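# Slide the door fully open and leave it

## Task

Push or pull the sliding door until it is completely open, and have it remain open by itself once the robot lets go. Nothing else may be moved from its starting place. The door must not be banged open or closed, and the robot must neither topple nor finish leaning; either of those means failure.

## Robot and tools

Robot: a LinearBot. Its wheeled base can drive forward, sideways or turn in place. Its wheel motors are weak (2 N m), so even light resistance trips a stop. A column about 1.75 m high carries a carriage that travels 0 to 1 m (lift_m). On the carriage sit two identical six-joint arms with two-finger grippers. Each arm base is 0.27 m forward of the column and 0.33 m to the left or right, at a height of about 0.57 m plus lift_m. Some carriage parts hang about 0.15 m lower than that. A hand can reach 0.78 m from its shoulder but only about 0.38 m below its arm base. A hand is about 0.16 m long and 0.1 m wide (0.14 m with the fingers open). The parked arm joints 1 to 6 are 0, 0.05, 0.05, 1.45, 0, 0; parked, the robot is about 0.95 m wide and 0.7 m long.

Cameras: carriage_camera is fixed on the carriage, faces forward and tilts about 20 degrees down. left_wrist_camera and right_wrist_camera look out past the fingertips. All images are 504x504 pixels.

Frames: the base frame has its origin on the floor below the centre of the base, with x forward, y left and z up. left_hand and right_hand are reported in this frame; each is the midpoint between that gripper's pads. Their quat_wxyz maps base axes to hand axes. The hand z axis runs along the fingers, and the fingers open along hand y. An upright hand with joints 1, 5 and 6 at 0 reads (1, 0, 0, 0). base_odometry is measured in the frame the base had at the start. It only counts wheel rotation, so slipping shows up as travel. Heading is positive to the left, from -3.142 to 3.142. Hand readings drift from the truth, more so at long reach.

execute_actions: "actions" is a list holding one action or none. An empty list only reports state and images. "cameras" chooses which images come back: a list of names, or null / ["all"] for all of them, or [] for none. An action can contain "base", "joints", or both; they start together. "base" takes exactly one key, and each is a relative offset from where the base last measured itself in the most recent state report, not a pose:
- translate_m, metres, -2 to 2, positive forward.
- strafe_m, metres, -2 to 2, positive left.
- rotate_rad, radians, -6.3 to 6.3, positive counter-clockwise.

"joints" is not a list. It is an object with one number per named joint; name any subset, and each value is an absolute target:
- lift_m: 0 to 1 m.
- left_/right_joint1_rad: -2.617 to 3.054; swings the arm about the vertical, 0 forward, positive left.
- joint2_rad: 0 to 3.141, shoulder; 0 upper arm back and level, 1.57 straight up, 3.14 forward and level.
- joint3_rad: 0 to 3.141, elbow; 0 folded, 3.14 straight.
- joint4_rad: -1.57 to 1.57, wrist pitch; positive lifts the fingertips.
- joint5_rad: -1.57 to 1.57, wrist yaw; positive swings the fingertips RIGHT.
- joint6_rad: -2.094 to 2.094, roll about the finger axis; positive is clockwise as seen from the forearm.
- left_/right_gripper_m: 0 to 0.093 m, the gap between the pads.

Joints 1 to 3 move at up to 1.8 rad/s, joints 4 to 6 at up to 2.7 rad/s, and the lift at about 0.3 m/s. One action runs for 15 s at most. A joint or base you leave out may still be driving toward an older target. An unknown key or an out-of-range number rejects the whole call, and nothing moves.

wait(seconds 0 to 10) commands nothing new and returns state and images. zoom_image(camera, region [x0, y0, x1, y1]) enlarges part of that camera's latest image. Pixel (0, 0) is the top-left corner, and the region can be at most 504 by 504. read_manual(section "licences") only returns licence text. finished_scene(scene number) ends the scene after the last command has been held, and the result reports success. It cannot be reversed.

Results: base_status and joint_status say how each motion of the last accepted action ended. "done": reached. For the base this only means the wheels turned far enough, slip included, and a move of a millimetre or two can fall short yet still say done. "off_target": stopped away from the target and possibly still pushing. "contact_stop" or "time_out": the target is dropped and the position is held. "joint command not followed" or "not_followed": a self-collision check held back that arm's joint targets, and they may be retried on later actions. To clear it, first move only the blocked arm well away from the other, then move the other arm in a later action. on_its_own lists what this call did not command; there, "held at" is the held target, not the actual position. motor_effort gives percentages with the action's peak in brackets; readings carry a steady bias plus noise. If drive_wheels stays high while the robot is at rest, the base is still pressing on something. If lift effort keeps dropping while lowering, a hand is resting on something. Joint torques and a "Motor temperatures" line (per arm, joint order) are also given. MOTOR HOT appears from 75 °C. At 90 °C that arm halts for 10 s; at 100 °C it goes limp and falls (OVER-TEMPERATURE FAULT). Afterwards the affected keys read "limit_stop_at_motor_heat"; resend their targets. Outstretched arms heat quickly, even without a load. "ARM HIT" means an arm struck the robot itself hard.

Cautions: while you think, the simulation keeps running with the last command held. If one call reports a stop, the remaining calls in that same reply are skipped. Arms have no contact stop: a blocked arm keeps pressing and snaps to its target once it is free. The base may roll up to about 0.3 m further after an arm touches something. After a drive is stopped by an obstacle, back off about 0.2 m the way you came (or turn back), and repeat if still pressed. The column can strike table edges the base slips under, and reversing into such an edge can tip the robot. Tipping is more likely with the carriage high, the arms extended, a load held, a pull, or a sudden stop, and only the images reveal a lean. Never let the arms strike or press on each other. Move the door smoothly so it does not bang, keep other objects untouched, and check that the door stays open once released.

Each tool is called after "Call:" as a command line: name --argument value for each argument, lists and objects as JSON in quotes; but a table of rows of numbers goes row by row, as --pt "numbers of a row", without its own name.

## Session

Call:
execute_actions --actions '[]'

Scene clock: 0.00 s.
Joint torques (N m, as the arm reports them, + toward a larger angle): no reading
Motor temperatures (°C, as the motors report them): left_arm=[17 20 18 18 20 17] | right_arm=[17 18 20 20 20 16]
base_odometry: x=+0.000 y=+0.000 heading=+0.000 (m, m, rad; odometry frame)
base_status: not commanded
joint_positions: lift_m=+0.301 left_joint1_rad=+0.010 left_joint2_rad=+0.032 left_joint3_rad=+0.081 left_joint4_rad=+1.454 left_joint5_rad=-0.056 left_joint6_rad=+0.001 left_gripper_m=+0.094 right_joint1_rad=+0.007 right_joint2_rad=+0.045 right_joint3_rad=+0.017 right_joint4_rad=+1.416 right_joint5_rad=+0.061 right_joint6_rad=+0.045 right_gripper_m=+0.095
joint_status: not commanded
motor_effort: lift_m=+24 drive_wheels=-4 (%)
left_hand: x=+0.2929 y=+0.3316 z=+1.3331 quat_wxyz=(+0.999, -0.028, +0.034, +0.006) (m; base frame)
right_hand: x=+0.3260 y=-0.3320 z=+1.3142 quat_wxyz=(+0.995, +0.032, +0.091, +0.023) (m; base frame)
pictures: carriage_camera, left_wrist_camera, right_wrist_camera
Images, in order (width x height): carriage_camera 504x504, left_wrist_camera 504x504, right_wrist_camera 504x504.

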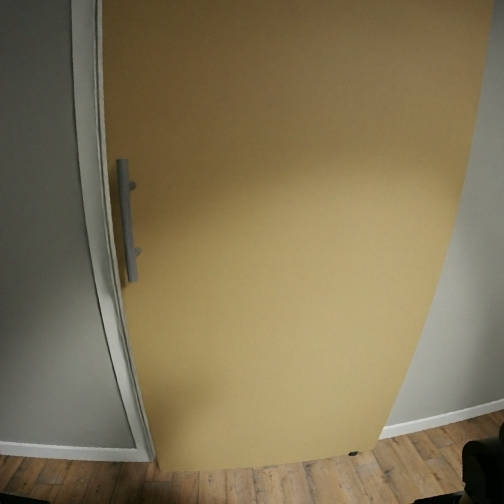

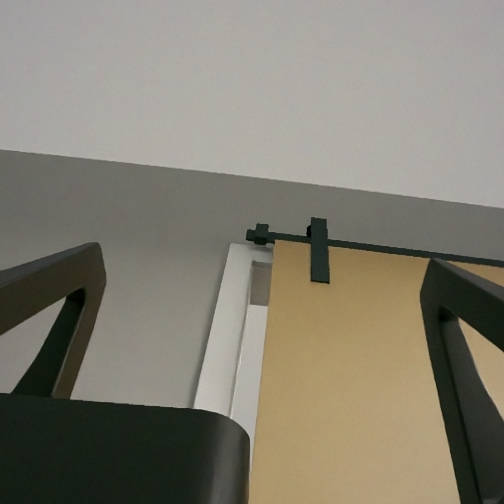

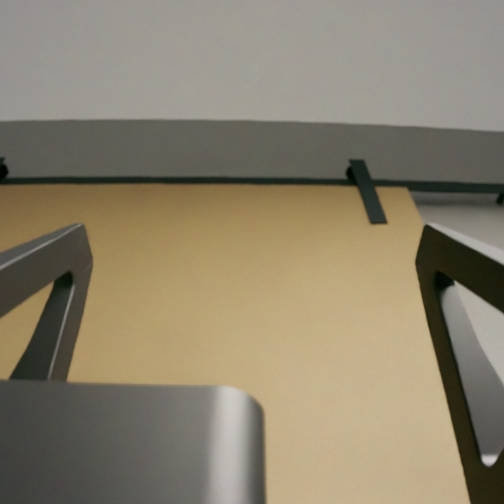

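Call:
execute_actions --actions '[{"base":{"rotate_rad":0.06},"joints":{"lift_m":0.2,"left_joint1_rad":0,"left_joint2_rad":0.8,"left_joint3_rad":0.8,"left_joint4_rad":0,"left_joint5_rad":0}}]'

Scene clock: 22.47 s.
Joint torques (N m, as the arm reports them, + toward a larger angle): left_arm=[-0.57 -0.25 10.07  2.25  0.15  0.02] | right_arm=[ 0.54  3.4   5.64 -0.11 -0.05  0.1 ]
Motor temperatures (°C, as the motors report them): left_arm=[17 22 21 19 20 17] | right_arm=[17 19 23 20 20 16]
base_odometry: x=+0.000 y=+0.000 heading=+0.060 (m, m, rad; odometry frame)
base_status: done
joint_positions: lift_m=+0.200 left_joint1_rad=+0.010 left_joint2_rad=+0.793 left_joint3_rad=+0.780 left_joint4_rad=+0.007 left_joint5_rad=-0.008 left_joint6_rad=+0.001 left_gripper_m=+0.094 right_joint1_rad=+0.007 right_joint2_rad=+0.045 right_joint3_rad=+0.017 right_joint4_rad=+1.416 right_joint5_rad=+0.061 right_joint6_rad=+0.045 right_gripper_m=+0.095
joint_status: all done
motor_effort: lift_m=+19(23) drive_wheels=+2(7) (%)
left_hand: x=+0.6046 y=+0.3265 z=+1.1508 quat_wxyz=(+0.705, -0.006, +0.709, +0.007) (m; base frame)
right_hand: x=+0.3260 y=-0.3320 z=+1.2139 quat_wxyz=(+0.995, +0.032, +0.091, +0.023) (m; base frame)
pictures: carriage_camera, left_wrist_camera, right_wrist_camera
Images, in order (width x height): carriage_camera 504x504, left_wrist_camera 504x504, right_wrist_camera 504x504.

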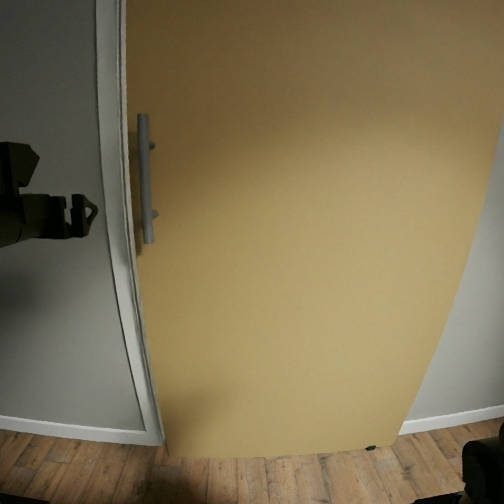

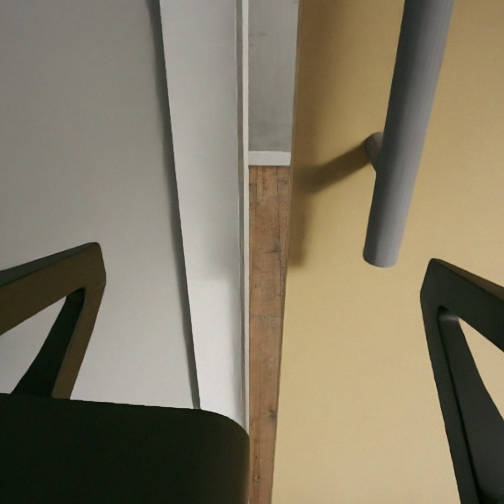

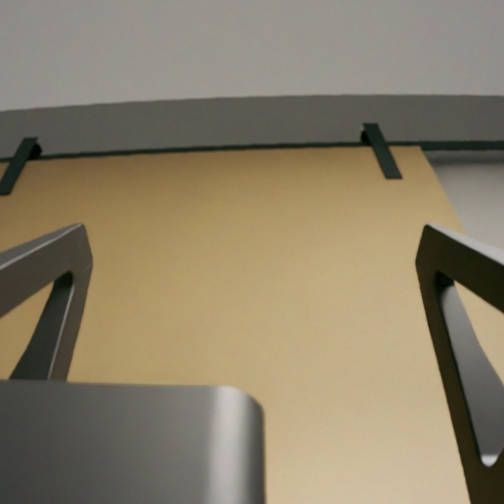

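Call:
execute_actions --actions '[{"base":{"strafe_m":-0.09}}]' --cameras '["left_wrist_camera"]'

Call:
execute_actions --actions '[{"base":{"translate_m":0.12}}]'

Scene clock: 29.50 s.
Joint torques (N m, as the arm reports them, + toward a larger angle): left_arm=[-0.56 -0.33 10.05  2.27  0.14  0.02] | right_arm=[ 0.63  3.31  5.6  -0.14 -0.06  0.12]
Motor temperatures (°C, as the motors report them): left_arm=[17 21 23 21 20 17] | right_arm=[17 19 24 20 20 16]
base_odometry: x=+0.005 y=-0.089 heading=+0.060 (m, m, rad; odometry frame)
base_status: done
joint_positions: lift_m=+0.200 left_joint1_rad=+0.010 left_joint2_rad=+0.793 left_joint3_rad=+0.780 left_joint4_rad=+0.005 left_joint5_rad=-0.008 left_joint6_rad=+0.001 left_gripper_m=+0.094 right_joint1_rad=+0.007 right_joint2_rad=+0.045 right_joint3_rad=+0.017 right_joint4_rad=+1.416 right_joint5_rad=+0.061 right_joint6_rad=+0.045 right_gripper_m=+0.095
joint_status: not commanded
motor_effort: lift_m=+21(22) drive_wheels=+9(14) (%)
left_hand: x=+0.6046 y=+0.3265 z=+1.1503 quat_wxyz=(+0.704, -0.006, +0.710, +0.007) (m; base frame)
right_hand: x=+0.3260 y=-0.3320 z=+1.2139 quat_wxyz=(+0.995, +0.032, +0.091, +0.023) (m; base frame)
pictures: left_wrist_camera
Images, in order (width x height): left_wrist_camera 504x504.

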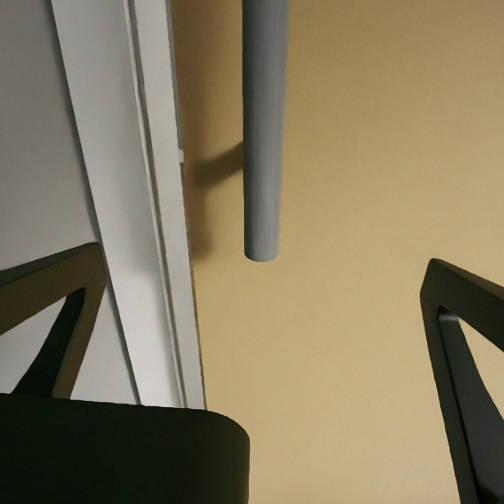

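Scene clock: 31.27 s.
Joint torques (N m, as the arm reports them, + toward a larger angle): left_arm=[-0.56 -0.33 10.04  2.29  0.15  0.02] | right_arm=[ 0.63  3.39  5.59 -0.13 -0.07  0.12]
Motor temperatures (°C, as the motors report them): left_arm=[17 21 24 21 20 17] | right_arm=[17 19 24 20 20 16]
base_odometry: x=+0.125 y=-0.083 heading=+0.059 (m, m, rad; odometry frame)
base_status: done
joint_positions: lift_m=+0.200 left_joint1_rad=+0.010 left_joint2_rad=+0.793 left_joint3_rad=+0.780 left_joint4_rad=+0.005 left_joint5_rad=-0.008 left_joint6_rad=+0.001 left_gripper_m=+0.094 right_joint1_rad=+0.007 right_joint2_rad=+0.045 right_joint3_rad=+0.017 right_joint4_rad=+1.416 right_joint5_rad=+0.061 right_joint6_rad=+0.045 right_gripper_m=+0.095
joint_status: not commanded
motor_effort: lift_m=+22(19) drive_wheels=-8(17) (%)
left_hand: x=+0.6046 y=+0.3265 z=+1.1503 quat_wxyz=(+0.704, -0.006, +0.710, +0.007) (m; base frame)
right_hand: x=+0.3260 y=-0.3320 z=+1.2139 quat_wxyz=(+0.995, +0.032, +0.091, +0.023) (m; base frame)
pictures: carriage_camera, left_wrist_camera, right_wrist_camera
Images, in order (width x height): carriage_camera 504x504, left_wrist_camera 504x504, right_wrist_camera 504x504.

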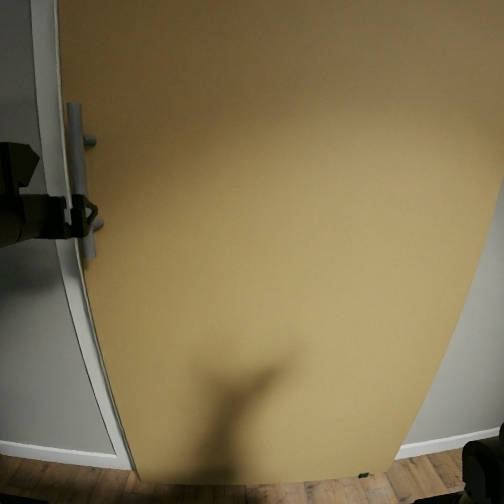

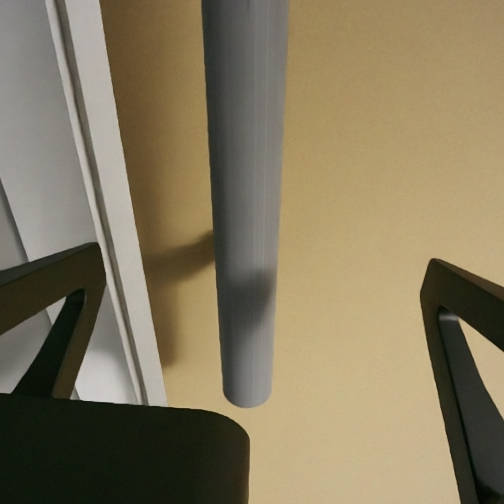

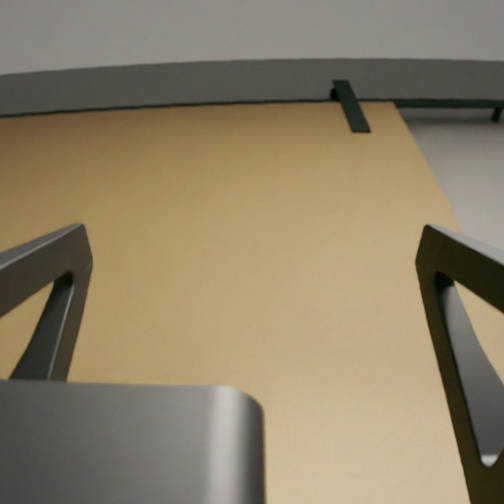

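Call:
execute_actions --actions '[{"base":{"translate_m":0.065}}]' --cameras '["left_wrist_camera"]'

Call:
execute_actions --actions '[{"joints":{"left_gripper_m":0.03}}]' --cameras '["left_wrist_camera"]'

Call:
execute_actions --actions '[{"base":{"strafe_m":-0.12}}]'

Scene clock: 38.73 s.
Joint torques (N m, as the arm reports them, + toward a larger angle): left_arm=[-0.56 -0.26 10.06  2.28  0.14  0.02] | right_arm=[ 0.69  3.51  5.53 -0.16 -0.04  0.09]
Motor temperatures (°C, as the motors report them): left_arm=[17 21 25 23 20 17] | right_arm=[17 20 25 20 20 16]
base_odometry: x=+0.190 y=-0.079 heading=+0.059 (m, m, rad; odometry frame)
base_status: done
joint_positions: lift_m=+0.200 left_joint1_rad=+0.010 left_joint2_rad=+0.793 left_joint3_rad=+0.780 left_joint4_rad=+0.005 left_joint5_rad=-0.008 left_joint6_rad=+0.001 left_gripper_m=+0.094 right_joint1_rad=+0.007 right_joint2_rad=+0.045 right_joint3_rad=+0.017 right_joint4_rad=+1.417 right_joint5_rad=+0.061 right_joint6_rad=+0.045 right_gripper_m=+0.095
joint_status: not commanded
motor_effort: lift_m=+20(21) drive_wheels=-6(17) (%)
left_hand: x=+0.6046 y=+0.3265 z=+1.1503 quat_wxyz=(+0.704, -0.006, +0.710, +0.007) (m; base frame)
right_hand: x=+0.3259 y=-0.3320 z=+1.2139 quat_wxyz=(+0.995, +0.032, +0.090, +0.023) (m; base frame)
pictures: left_wrist_camera
Images, in order (width x height): left_wrist_camera 504x504.

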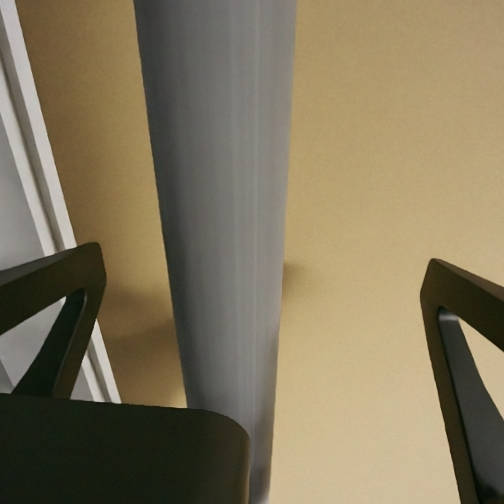

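Scene clock: 39.37 s.
Joint torques (N m, as the arm reports them, + toward a larger angle): left_arm=[-0.67 -0.29 10.08  2.27  0.39  0.02] | right_arm=[ 0.73  3.51  5.59 -0.14 -0.03  0.1 ]
Motor temperatures (°C, as the motors report them): left_arm=[17 21 25 23 20 17] | right_arm=[17 20 25 20 20 16]
base_odometry: x=+0.190 y=-0.079 heading=+0.059 (m, m, rad; odometry frame)
base_status: not commanded
joint_positions: lift_m=+0.200 left_joint1_rad=+0.011 left_joint2_rad=+0.793 left_joint3_rad=+0.780 left_joint4_rad=+0.006 left_joint5_rad=-0.035 left_joint6_rad=+0.001 left_gripper_m=+0.030 right_joint1_rad=+0.007 right_joint2_rad=+0.045 right_joint3_rad=+0.017 right_joint4_rad=+1.417 right_joint5_rad=+0.061 right_joint6_rad=+0.045 right_gripper_m=+0.095
joint_status: all done
motor_effort: lift_m=+20(22) drive_wheels=-6(7) (%)
left_hand: x=+0.6045 y=+0.3315 z=+1.1505 quat_wxyz=(+0.704, -0.016, +0.709, +0.017) (m; base frame)
right_hand: x=+0.3259 y=-0.3320 z=+1.2139 quat_wxyz=(+0.995, +0.032, +0.090, +0.023) (m; base frame)
pictures: left_wrist_camera
Images, in order (width x height): left_wrist_camera 504x504.

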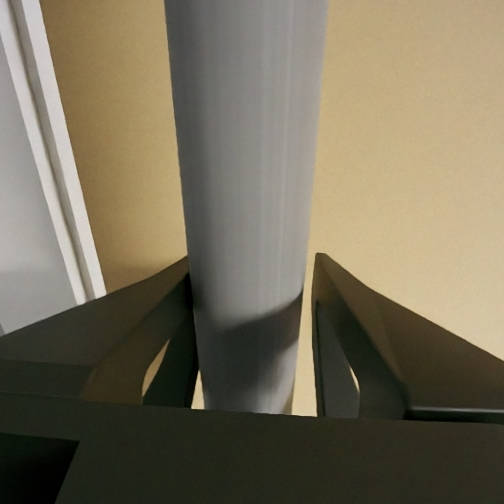

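Scene clock: 40.50 s.
Joint torques (N m, as the arm reports them, + toward a larger angle): left_arm=[-3.03 -0.33 10.05  2.25  1.45  0.05] | right_arm=[ 0.69  3.29  5.68 -0.14 -0.03  0.13]
Motor temperatures (°C, as the motors report them): left_arm=[17 21 26 23 20 17] | right_arm=[17 20 25 20 20 16]
base_odometry: x=+0.193 y=-0.115 heading=+0.061 (m, m, rad; odometry frame)
base_status: strafe_m contact_stop (by the wheels' count: -0.037 of -0.120)
joint_positions: lift_m=+0.200 left_joint1_rad=+0.044 left_joint2_rad=+0.794 left_joint3_rad=+0.780 left_joint4_rad=+0.006 left_joint5_rad=-0.152 left_joint6_rad=-0.003 left_gripper_m=+0.030 right_joint1_rad=+0.007 right_joint2_rad=+0.045 right_joint3_rad=+0.017 right_joint4_rad=+1.417 right_joint5_rad=+0.061 right_joint6_rad=+0.045 right_gripper_m=+0.095
joint_status: not commanded
motor_effort: lift_m=+22(18) drive_wheels=+7(24) (%)
left_hand: x=+0.6016 y=+0.3620 z=+1.1500 quat_wxyz=(+0.701, -0.070, +0.707, +0.068) (m; base frame)
right_hand: x=+0.3259 y=-0.3320 z=+1.2139 quat_wxyz=(+0.995, +0.032, +0.090, +0.023) (m; base frame)
pictures: carriage_camera, left_wrist_camera, right_wrist_camera
Images, in order (width x height): carriage_camera 504x504, left_wrist_camera 504x504, right_wrist_camera 504x504.

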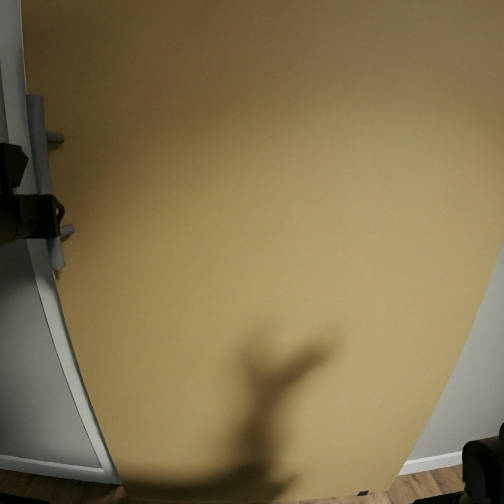

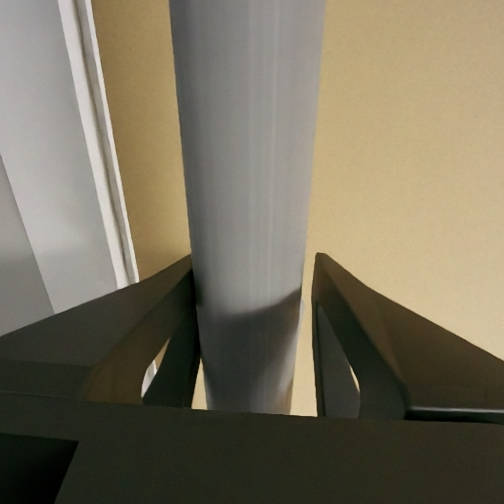

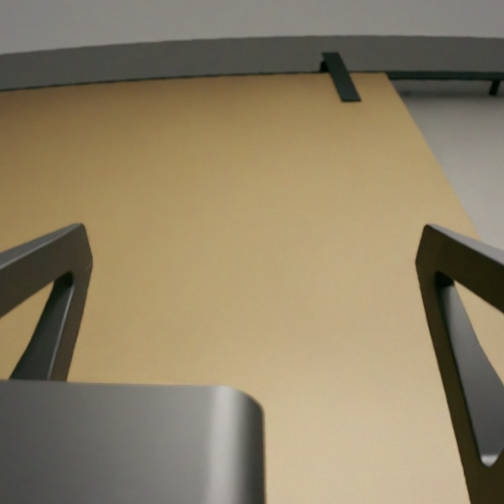

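The wrist is soft, so I'll grip the handle and preload the wrist while strafing.

Call:
execute_actions --actions '[{"base":{"strafe_m":-0.1},"joints":{"left_gripper_m":0.015,"left_joint5_rad":0.15}}]'

Scene clock: 45.33 s.
Joint torques (N m, as the arm reports them, + toward a larger angle): left_arm=[ 0.02 -1.5  10.06  2.07  0.32  0.12] | right_arm=[ 0.64  3.4   5.5  -0.14 -0.04  0.11]
Motor temperatures (°C, as the motors report them): left_arm=[17 21 27 24 21 17] | right_arm=[17 20 25 20 20 16]
base_odometry: x=+0.199 y=-0.215 heading=+0.061 (m, m, rad; odometry frame)
base_status: done
joint_positions: lift_m=+0.200 left_joint1_rad=+0.003 left_joint2_rad=+0.807 left_joint3_rad=+0.780 left_joint4_rad=+0.023 left_joint5_rad=+0.123 left_joint6_rad=-0.010 left_gripper_m=+0.023 right_joint1_rad=+0.007 right_joint2_rad=+0.045 right_joint3_rad=+0.017 right_joint4_rad=+1.416 right_joint5_rad=+0.061 right_joint6_rad=+0.045 right_gripper_m=+0.095
joint_status: left_joint5_rad off_target (ended at +0.123, target +0.150); left_gripper_m off_target (ended at +0.023, target +0.015)
motor_effort: lift_m=+19(21) drive_wheels=-6(30) (%)
left_hand: x=+0.6069 y=+0.3017 z=+1.1504 quat_wxyz=(+0.704, +0.039, +0.707, -0.046) (m; base frame)
right_hand: x=+0.3260 y=-0.3320 z=+1.2139 quat_wxyz=(+0.995, +0.032, +0.091, +0.023) (m; base frame)
pictures: carriage_camera, left_wrist_camera, right_wrist_camera
Images, in order (width x height): carriage_camera 504x504, left_wrist_camera 504x504, right_wrist_camera 504x504.

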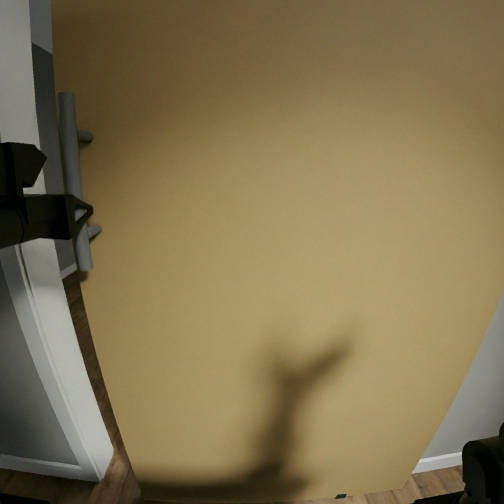

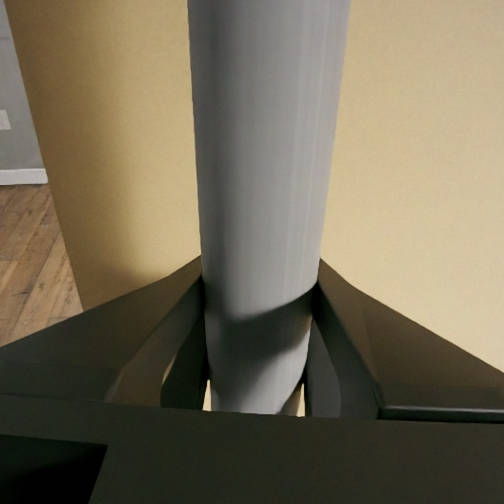

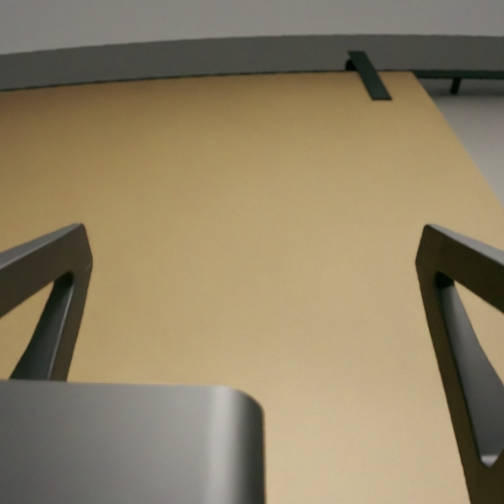

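Call:
execute_actions --actions '[{"base":{"strafe_m":-0.2},"joints":{"left_joint5_rad":0.15,"right_joint4_rad":0,"right_joint5_rad":1.5}}]'

Scene clock: 52.23 s.
Joint torques (N m, as the arm reports them, + toward a larger angle): left_arm=[ 1.52 -2.43 10.05  1.9  -0.12  0.11] | right_arm=[0.6  2.12 6.68 1.32 0.09 0.13]
Motor temperatures (°C, as the motors report them): left_arm=[17 21 28 24 22 17] | right_arm=[17 20 26 20 20 16]
base_odometry: x=+0.211 y=-0.415 heading=+0.061 (m, m, rad; odometry frame)
base_status: done
joint_positions: lift_m=+0.200 left_joint1_rad=-0.016 left_joint2_rad=+0.819 left_joint3_rad=+0.780 left_joint4_rad=+0.039 left_joint5_rad=+0.171 left_joint6_rad=-0.010 left_gripper_m=+0.023 right_joint1_rad=+0.007 right_joint2_rad=+0.045 right_joint3_rad=+0.017 right_joint4_rad=+0.010 right_joint5_rad=+1.491 right_joint6_rad=+0.045 right_gripper_m=+0.095
joint_status: left_joint5_rad off_target (ended at +0.171, target +0.150); the others done
motor_effort: lift_m=+22(20) drive_wheels=-9(30) (%)
left_hand: x=+0.6082 y=+0.2871 z=+1.1505 quat_wxyz=(+0.704, +0.063, +0.704, -0.070) (m; base frame)
right_hand: x=+0.3702 y=-0.4926 z=+0.9708 quat_wxyz=(+0.527, +0.485, +0.515, -0.470) (m; base frame)
pictures: carriage_camera, left_wrist_camera, right_wrist_camera
Images, in order (width x height): carriage_camera 504x504, left_wrist_camera 504x504, right_wrist_camera 504x504.

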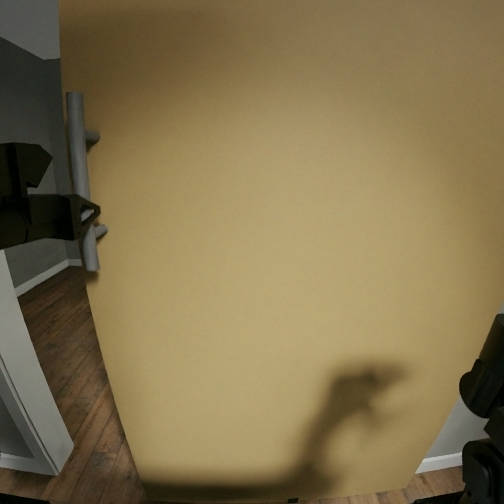

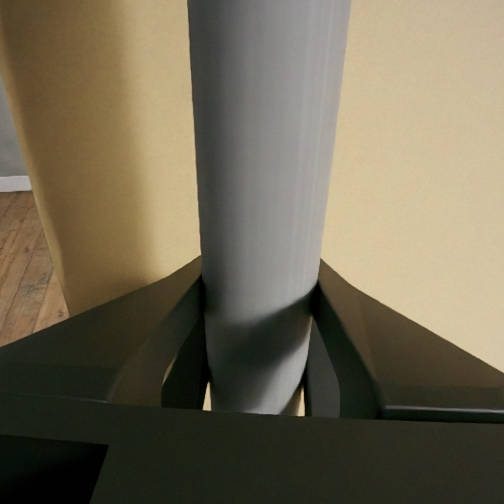

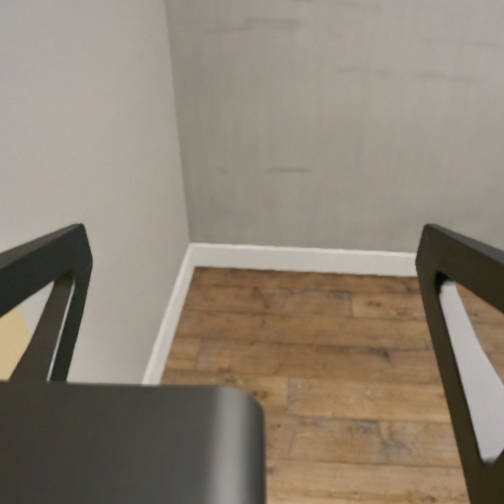

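The path is clear. Next I'll point the right camera at the rail's end stop.

Call:
execute_actions --actions '[{"base":{"strafe_m":-0.28},"joints":{"left_joint5_rad":0.15,"left_joint2_rad":0.82,"left_joint3_rad":0.81,"right_joint4_rad":1.55,"right_joint5_rad":0.4}}]'

Scene clock: 59.00 s.
Joint torques (N m, as the arm reports them, + toward a larger angle): left_arm=[ 3.16 -2.8   9.59  1.94 -0.63  0.09] | right_arm=[ 0.58  3.55  5.41 -0.37 -0.35  0.09]
Motor temperatures (°C, as the motors report them): left_arm=[18 21 29 24 23 17] | right_arm=[17 20 27 21 20 16]
base_odometry: x=+0.229 y=-0.695 heading=+0.061 (m, m, rad; odometry frame)
base_status: done
joint_positions: lift_m=+0.200 left_joint1_rad=-0.038 left_joint2_rad=+0.843 left_joint3_rad=+0.796 left_joint4_rad=+0.035 left_joint5_rad=+0.230 left_joint6_rad=-0.006 left_gripper_m=+0.023 right_joint1_rad=+0.007 right_joint2_rad=+0.045 right_joint3_rad=+0.017 right_joint4_rad=+1.546 right_joint5_rad=+0.409 right_joint6_rad=+0.045 right_gripper_m=+0.095
joint_status: left_joint5_rad off_target (ended at +0.230, target +0.150); the others done
motor_effort: lift_m=+20(20) drive_wheels=-11(35) (%)
left_hand: x=+0.6098 y=+0.2700 z=+1.1502 quat_wxyz=(+0.696, +0.092, +0.705, -0.097) (m; base frame)
right_hand: x=+0.2939 y=-0.3901 z=+1.2038 quat_wxyz=(+0.979, +0.203, +0.022, +0.020) (m; base frame)
pictures: carriage_camera, left_wrist_camera, right_wrist_camera
Images, in order (width x height): carriage_camera 504x504, left_wrist_camera 504x504, right_wrist_camera 504x504.

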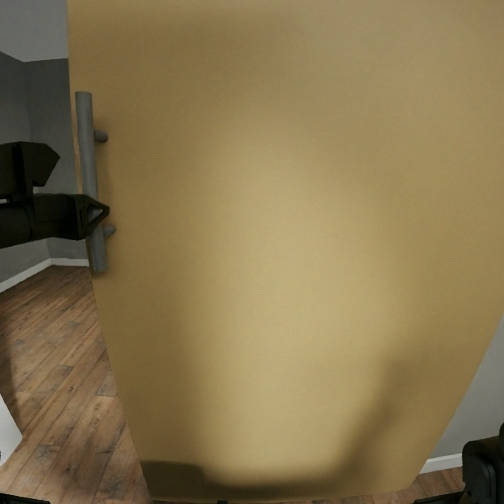

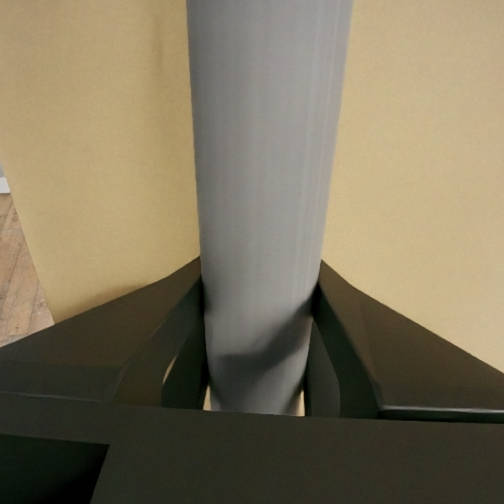

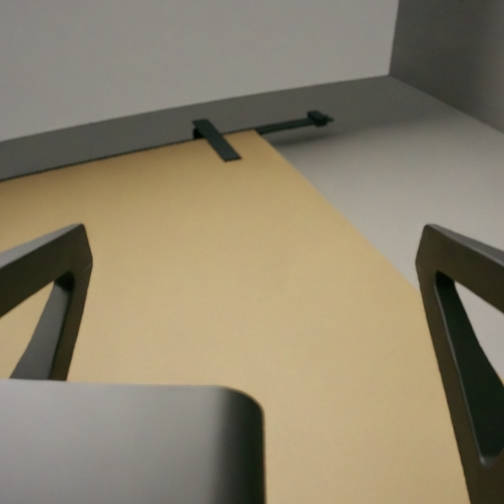

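Call:
execute_actions --actions '[{"base":{"strafe_m":-0.15},"joints":{"left_joint5_rad":0.15}}]' --cameras '["right_wrist_camera"]'

Call:
execute_actions --actions '[{"base":{"strafe_m":-0.07},"joints":{"left_joint5_rad":0.15}}]' --cameras '["right_wrist_camera","carriage_camera"]'

Scene clock: 65.67 s.
Joint torques (N m, as the arm reports them, + toward a larger angle): left_arm=[-3.27 -2.23  9.62  2.1   1.49  0.13] | right_arm=[ 0.63  3.51  5.38 -0.41 -0.34  0.08]
Motor temperatures (°C, as the motors report them): left_arm=[18 21 29 25 22 17] | right_arm=[17 20 27 21 20 16]
base_odometry: x=+0.234 y=-0.777 heading=+0.061 (m, m, rad; odometry frame)
base_status: strafe_m contact_stop (by the wheels' count: -0.082 of -0.150)
joint_positions: lift_m=+0.200 left_joint1_rad=+0.045 left_joint2_rad=+0.835 left_joint3_rad=+0.796 left_joint4_rad=+0.023 left_joint5_rad=-0.004 left_joint6_rad=-0.010 left_gripper_m=+0.023 right_joint1_rad=+0.007 right_joint2_rad=+0.045 right_joint3_rad=+0.017 right_joint4_rad=+1.548 right_joint5_rad=+0.406 right_joint6_rad=+0.045 right_gripper_m=+0.095
joint_status: left_joint5_rad off_target (ended at -0.004, target +0.150)
motor_effort: lift_m=+21(23) drive_wheels=+2(22) (%)
left_hand: x=+0.6138 y=+0.3375 z=+1.1495 quat_wxyz=(+0.701, -0.021, +0.713, +0.014) (m; base frame)
right_hand: x=+0.2936 y=-0.3896 z=+1.2040 quat_wxyz=(+0.979, +0.202, +0.021, +0.020) (m; base frame)
pictures: right_wrist_camera
Images, in order (width x height): right_wrist_camera 504x504.

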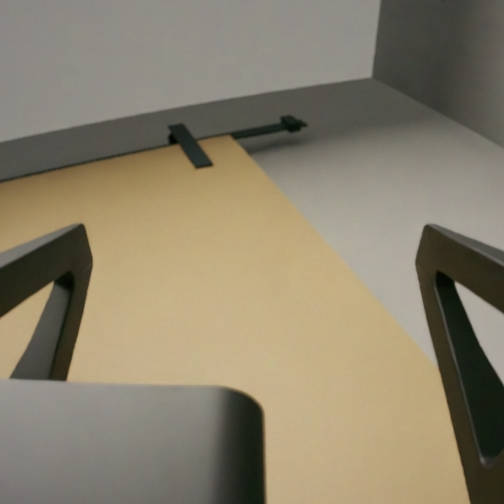

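not run: a stop came earlier in this reply.

Call:
execute_actions --actions '[{"base":{"strafe_m":-0.11},"joints":{"left_joint5_rad":0.1,"right_joint5_rad":0.3}}]' --cameras '["right_wrist_camera","carriage_camera"]'

Scene clock: 71.33 s.
Joint torques (N m, as the arm reports them, + toward a larger angle): left_arm=[-0.27 -2.37  9.63  2.06  0.43  0.13] | right_arm=[ 0.61  3.59  5.4  -0.41 -0.27  0.11]
Motor temperatures (°C, as the motors report them): left_arm=[18 21 30 25 23 17] | right_arm=[17 20 27 20 20 16]
base_odometry: x=+0.241 y=-0.887 heading=+0.061 (m, m, rad; odometry frame)
base_status: done
joint_positions: lift_m=+0.200 left_joint1_rad=+0.007 left_joint2_rad=+0.837 left_joint3_rad=+0.796 left_joint4_rad=+0.025 left_joint5_rad=+0.060 left_joint6_rad=-0.011 left_gripper_m=+0.023 right_joint1_rad=+0.007 right_joint2_rad=+0.045 right_joint3_rad=+0.017 right_joint4_rad=+1.548 right_joint5_rad=+0.308 right_joint6_rad=+0.045 right_gripper_m=+0.095
joint_status: left_joint5_rad off_target (ended at +0.060, target +0.100); the others done
motor_effort: lift_m=+19(21) drive_wheels=-4(28) (%)
left_hand: x=+0.6144 y=+0.3138 z=+1.1496 quat_wxyz=(+0.701, +0.015, +0.712, -0.023) (m; base frame)
right_hand: x=+0.2938 y=-0.3738 z=+1.2099 quat_wxyz=(+0.988, +0.154, +0.022, +0.022) (m; base frame)
pictures: carriage_camera, right_wrist_camera
Images, in order (width x height): carriage_camera 504x504, right_wrist_camera 504x504.

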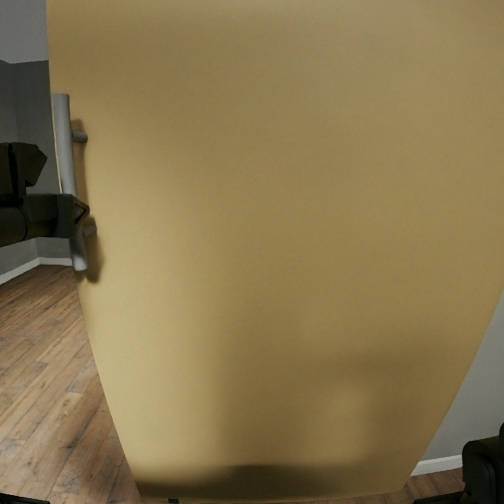

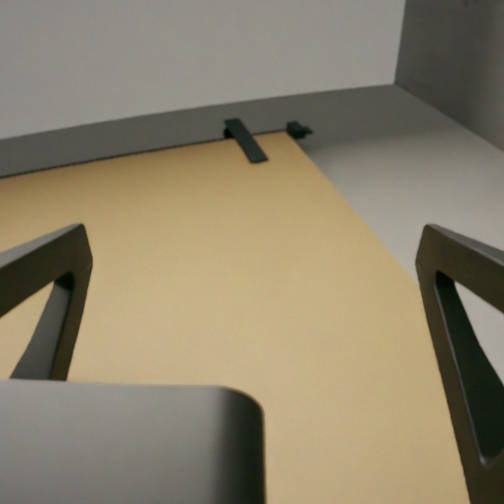

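Call:
execute_actions --actions '[{"base":{"strafe_m":-0.07},"joints":{"right_joint5_rad":0.2}}]' --cameras '["right_wrist_camera"]'

Call:
execute_actions --actions '[{"base":{"strafe_m":-0.04},"joints":{"right_joint5_rad":0.3}}]' --cameras '["right_wrist_camera"]'

Call:
execute_actions --actions '[{"base":{"strafe_m":-0.03},"joints":{"right_joint5_rad":0.2}}]'

Scene clock: 78.33 s.
Joint torques (N m, as the arm reports them, + toward a larger angle): left_arm=[-2.32 -2.53  9.62  2.04  1.18  0.15] | right_arm=[ 0.6   3.56  5.48 -0.41 -0.23  0.11]
Motor temperatures (°C, as the motors report them): left_arm=[18 22 30 25 23 17] | right_arm=[17 20 27 20 20 16]
base_odometry: x=+0.245 y=-0.957 heading=+0.061 (m, m, rad; odometry frame)
base_status: done
joint_positions: lift_m=+0.200 left_joint1_rad=+0.034 left_joint2_rad=+0.838 left_joint3_rad=+0.796 left_joint4_rad=+0.026 left_joint5_rad=-0.021 left_joint6_rad=-0.013 left_gripper_m=+0.023 right_joint1_rad=+0.007 right_joint2_rad=+0.045 right_joint3_rad=+0.017 right_joint4_rad=+1.548 right_joint5_rad=+0.208 right_joint6_rad=+0.045 right_gripper_m=+0.095
joint_status: all done
motor_effort: lift_m=+21(21) drive_wheels=-1(23) (%)
left_hand: x=+0.6147 y=+0.3368 z=+1.1493 quat_wxyz=(+0.701, -0.024, +0.712, +0.015) (m; base frame)
right_hand: x=+0.2939 y=-0.3572 z=+1.2143 quat_wxyz=(+0.994, +0.104, +0.023, +0.023) (m; base frame)
pictures: right_wrist_camera
Images, in order (width x height): right_wrist_camera 504x504.

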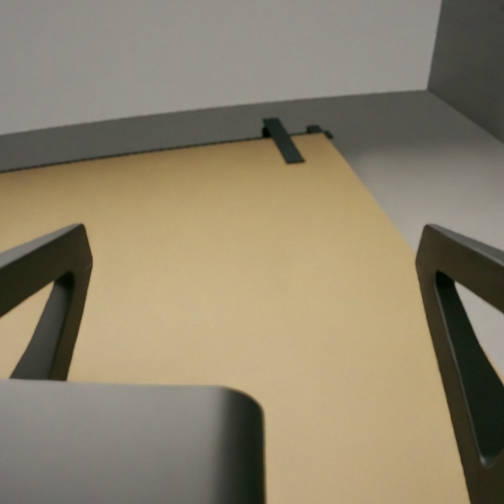

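Scene clock: 79.77 s.
Joint torques (N m, as the arm reports them, + toward a larger angle): left_arm=[-2.73 -2.58  9.64  2.03  1.33  0.15] | right_arm=[ 0.62  3.65  5.46 -0.39 -0.09  0.11]
Motor temperatures (°C, as the motors report them): left_arm=[18 22 31 25 23 17] | right_arm=[17 20 27 20 20 16]
base_odometry: x=+0.248 y=-0.997 heading=+0.061 (m, m, rad; odometry frame)
base_status: done
joint_positions: lift_m=+0.200 left_joint1_rad=+0.039 left_joint2_rad=+0.839 left_joint3_rad=+0.796 left_joint4_rad=+0.027 left_joint5_rad=-0.038 left_joint6_rad=-0.013 left_gripper_m=+0.023 right_joint1_rad=+0.007 right_joint2_rad=+0.045 right_joint3_rad=+0.017 right_joint4_rad=+1.548 right_joint5_rad=+0.291 right_joint6_rad=+0.045 right_gripper_m=+0.095
joint_status: all done
motor_effort: lift_m=+22(21) drive_wheels=-1(24) (%)
left_hand: x=+0.6147 y=+0.3415 z=+1.1492 quat_wxyz=(+0.701, -0.032, +0.712, +0.023) (m; base frame)
right_hand: x=+0.2938 y=-0.3710 z=+1.2108 quat_wxyz=(+0.989, +0.145, +0.023, +0.022) (m; base frame)
pictures: right_wrist_camera
Images, in order (width x height): right_wrist_camera 504x504.

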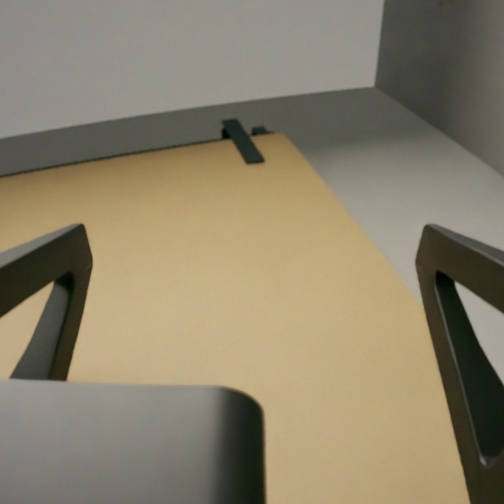

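Scene clock: 81.00 s.
Joint torques (N m, as the arm reports them, + toward a larger angle): left_arm=[-3.46 -2.55  9.57  2.04  1.63  0.15] | right_arm=[ 0.67  3.72  5.38 -0.38 -0.21  0.08]
Motor temperatures (°C, as the motors report them): left_arm=[18 22 31 26 23 17] | right_arm=[17 20 27 20 20 16]
base_odometry: x=+0.250 y=-1.027 heading=+0.061 (m, m, rad; odometry frame)
base_status: done
joint_positions: lift_m=+0.200 left_joint1_rad=+0.049 left_joint2_rad=+0.839 left_joint3_rad=+0.796 left_joint4_rad=+0.027 left_joint5_rad=-0.071 left_joint6_rad=-0.013 left_gripper_m=+0.023 right_joint1_rad=+0.007 right_joint2_rad=+0.045 right_joint3_rad=+0.017 right_joint4_rad=+1.548 right_joint5_rad=+0.207 right_joint6_rad=+0.045 right_gripper_m=+0.095
joint_status: all done
motor_effort: lift_m=+20(19) drive_wheels=+1(21) (%)
left_hand: x=+0.6139 y=+0.3504 z=+1.1491 quat_wxyz=(+0.700, -0.047, +0.711, +0.038) (m; base frame)
right_hand: x=+0.2939 y=-0.3570 z=+1.2143 quat_wxyz=(+0.994, +0.104, +0.023, +0.023) (m; base frame)
pictures: carriage_camera, left_wrist_camera, right_wrist_camera
Images, in order (width x height): carriage_camera 504x504, left_wrist_camera 504x504, right_wrist_camera 504x504.

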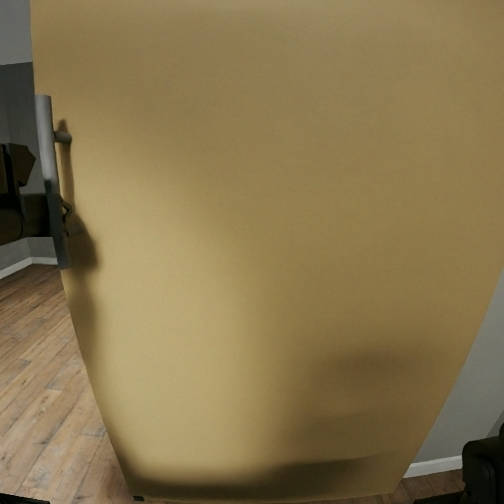

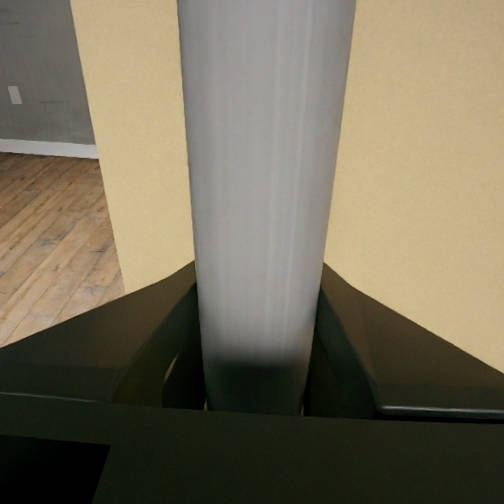

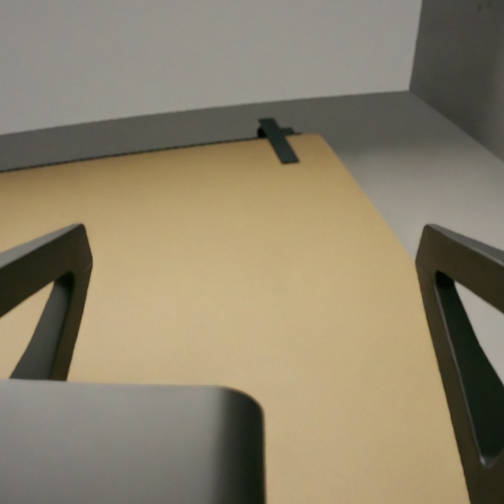

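Call:
execute_actions --actions '[{"joints":{"left_joint5_rad":0.22}}]' --cameras '[]'

Call:
execute_actions --actions '[{"joints":{"left_joint5_rad":-0.07,"left_joint1_rad":0.05,"left_gripper_m":0.093}}]' --cameras '[]'

Call:
execute_actions --actions '[{"base":{"translate_m":-0.1}}]'

Scene clock: 86.47 s.
Joint torques (N m, as the arm reports them, + toward a larger angle): left_arm=[-4.02 -2.59  9.63  2.05  2.49  0.15] | right_arm=[ 0.65  3.54  5.37 -0.38 -0.21  0.13]
Motor temperatures (°C, as the motors report them): left_arm=[18 22 31 26 24 17] | right_arm=[17 20 27 20 20 16]
base_odometry: x=+0.250 y=-1.026 heading=+0.061 (m, m, rad; odometry frame)
base_status: not commanded
joint_positions: lift_m=+0.200 left_joint1_rad=+0.056 left_joint2_rad=+0.839 left_joint3_rad=+0.796 left_joint4_rad=+0.027 left_joint5_rad=-0.045 left_joint6_rad=-0.013 left_gripper_m=+0.023 right_joint1_rad=+0.007 right_joint2_rad=+0.045 right_joint3_rad=+0.017 right_joint4_rad=+1.548 right_joint5_rad=+0.207 right_joint6_rad=+0.045 right_gripper_m=+0.095
joint_status: left_joint5_rad off_target (ended at -0.045, target +0.220)
motor_effort: lift_m=+21(21) drive_wheels=+3(3) (%)
left_hand: x=+0.6142 y=+0.3483 z=+1.1491 quat_wxyz=(+0.701, -0.040, +0.712, +0.031) (m; base frame)
right_hand: x=+0.2939 y=-0.3570 z=+1.2143 quat_wxyz=(+0.994, +0.104, +0.023, +0.023) (m; base frame)
pictures: none
No camera images: the call's "cameras" was empty. Leave "cameras" out to get every camera's image.

Scene clock: 87.37 s.
Joint torques (N m, as the arm reports them, + toward a larger angle): left_arm=[-0.52 -2.33  9.63  2.16  0.06  0.11] | right_arm=[ 0.66  3.56  5.38 -0.42 -0.21  0.11]
Motor temperatures (°C, as the motors report them): left_arm=[18 22 31 26 24 17] | right_arm=[17 20 27 20 20 16]
base_odometry: x=+0.250 y=-1.027 heading=+0.061 (m, m, rad; odometry frame)
base_status: not commanded
joint_positions: lift_m=+0.200 left_joint1_rad=+0.060 left_joint2_rad=+0.836 left_joint3_rad=+0.796 left_joint4_rad=+0.015 left_joint5_rad=-0.069 left_joint6_rad=-0.009 left_gripper_m=+0.093 right_joint1_rad=+0.007 right_joint2_rad=+0.045 right_joint3_rad=+0.017 right_joint4_rad=+1.548 right_joint5_rad=+0.207 right_joint6_rad=+0.045 right_gripper_m=+0.095
joint_status: all done
motor_effort: lift_m=+23(22) drive_wheels=-1(2) (%)
left_hand: x=+0.6127 y=+0.3538 z=+1.1473 quat_wxyz=(+0.697, -0.049, +0.714, +0.043) (m; base frame)
right_hand: x=+0.2939 y=-0.3570 z=+1.2143 quat_wxyz=(+0.994, +0.104, +0.023, +0.023) (m; base frame)
pictures: none
No camera images: the call's "cameras" was empty. Leave "cameras" out to get every camera's image.

Scene clock: 89.03 s.
Joint torques (N m, as the arm reports them, + toward a larger angle): left_arm=[-0.53 -2.32  9.64  2.2   0.06  0.11] | right_arm=[ 0.54  3.52  5.45 -0.39 -0.23  0.1 ]
Motor temperatures (°C, as the motors report them): left_arm=[18 22 31 26 24 17] | right_arm=[17 20 27 20 20 16]
base_odometry: x=+0.150 y=-1.033 heading=+0.061 (m, m, rad; odometry frame)
base_status: done
joint_positions: lift_m=+0.200 left_joint1_rad=+0.060 left_joint2_rad=+0.836 left_joint3_rad=+0.796 left_joint4_rad=+0.011 left_joint5_rad=-0.069 left_joint6_rad=-0.008 left_gripper_m=+0.093 right_joint1_rad=+0.007 right_joint2_rad=+0.045 right_joint3_rad=+0.017 right_joint4_rad=+1.548 right_joint5_rad=+0.207 right_joint6_rad=+0.045 right_gripper_m=+0.095
joint_status: not commanded
motor_effort: lift_m=+19(23) drive_wheels=-4(16) (%)
left_hand: x=+0.6127 y=+0.3538 z=+1.1464 quat_wxyz=(+0.696, -0.049, +0.716, +0.043) (m; base frame)
right_hand: x=+0.2938 y=-0.3570 z=+1.2143 quat_wxyz=(+0.994, +0.104, +0.023, +0.023) (m; base frame)
pictures: carriage_camera, left_wrist_camera, right_wrist_camera
Images, in order (width x height): carriage_camera 504x504, left_wrist_camera 504x504, right_wrist_camera 504x504.

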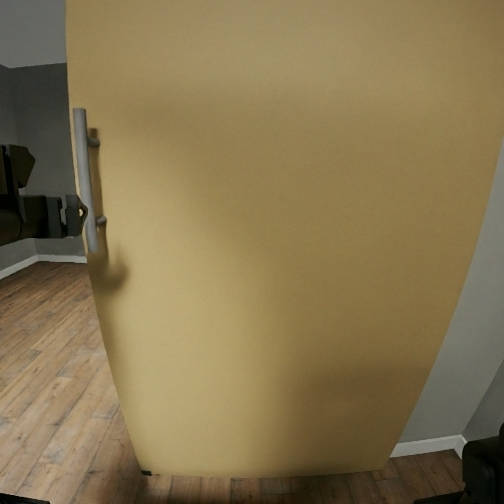

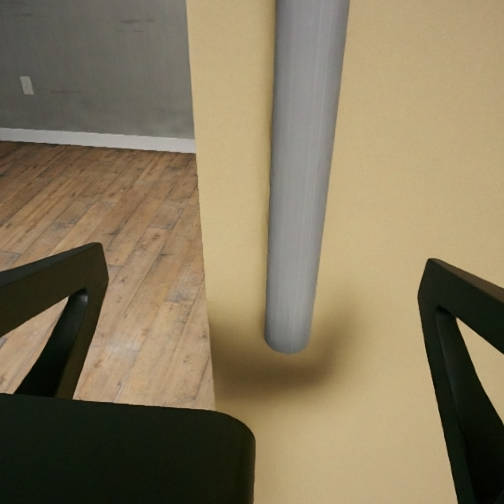

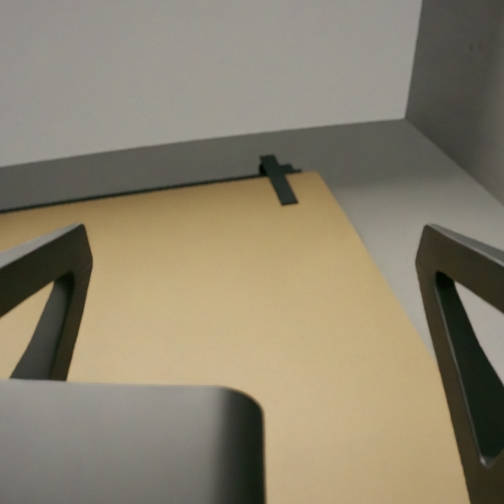

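Call:
finished_scene --scene 1

The scene is finished: the task was done.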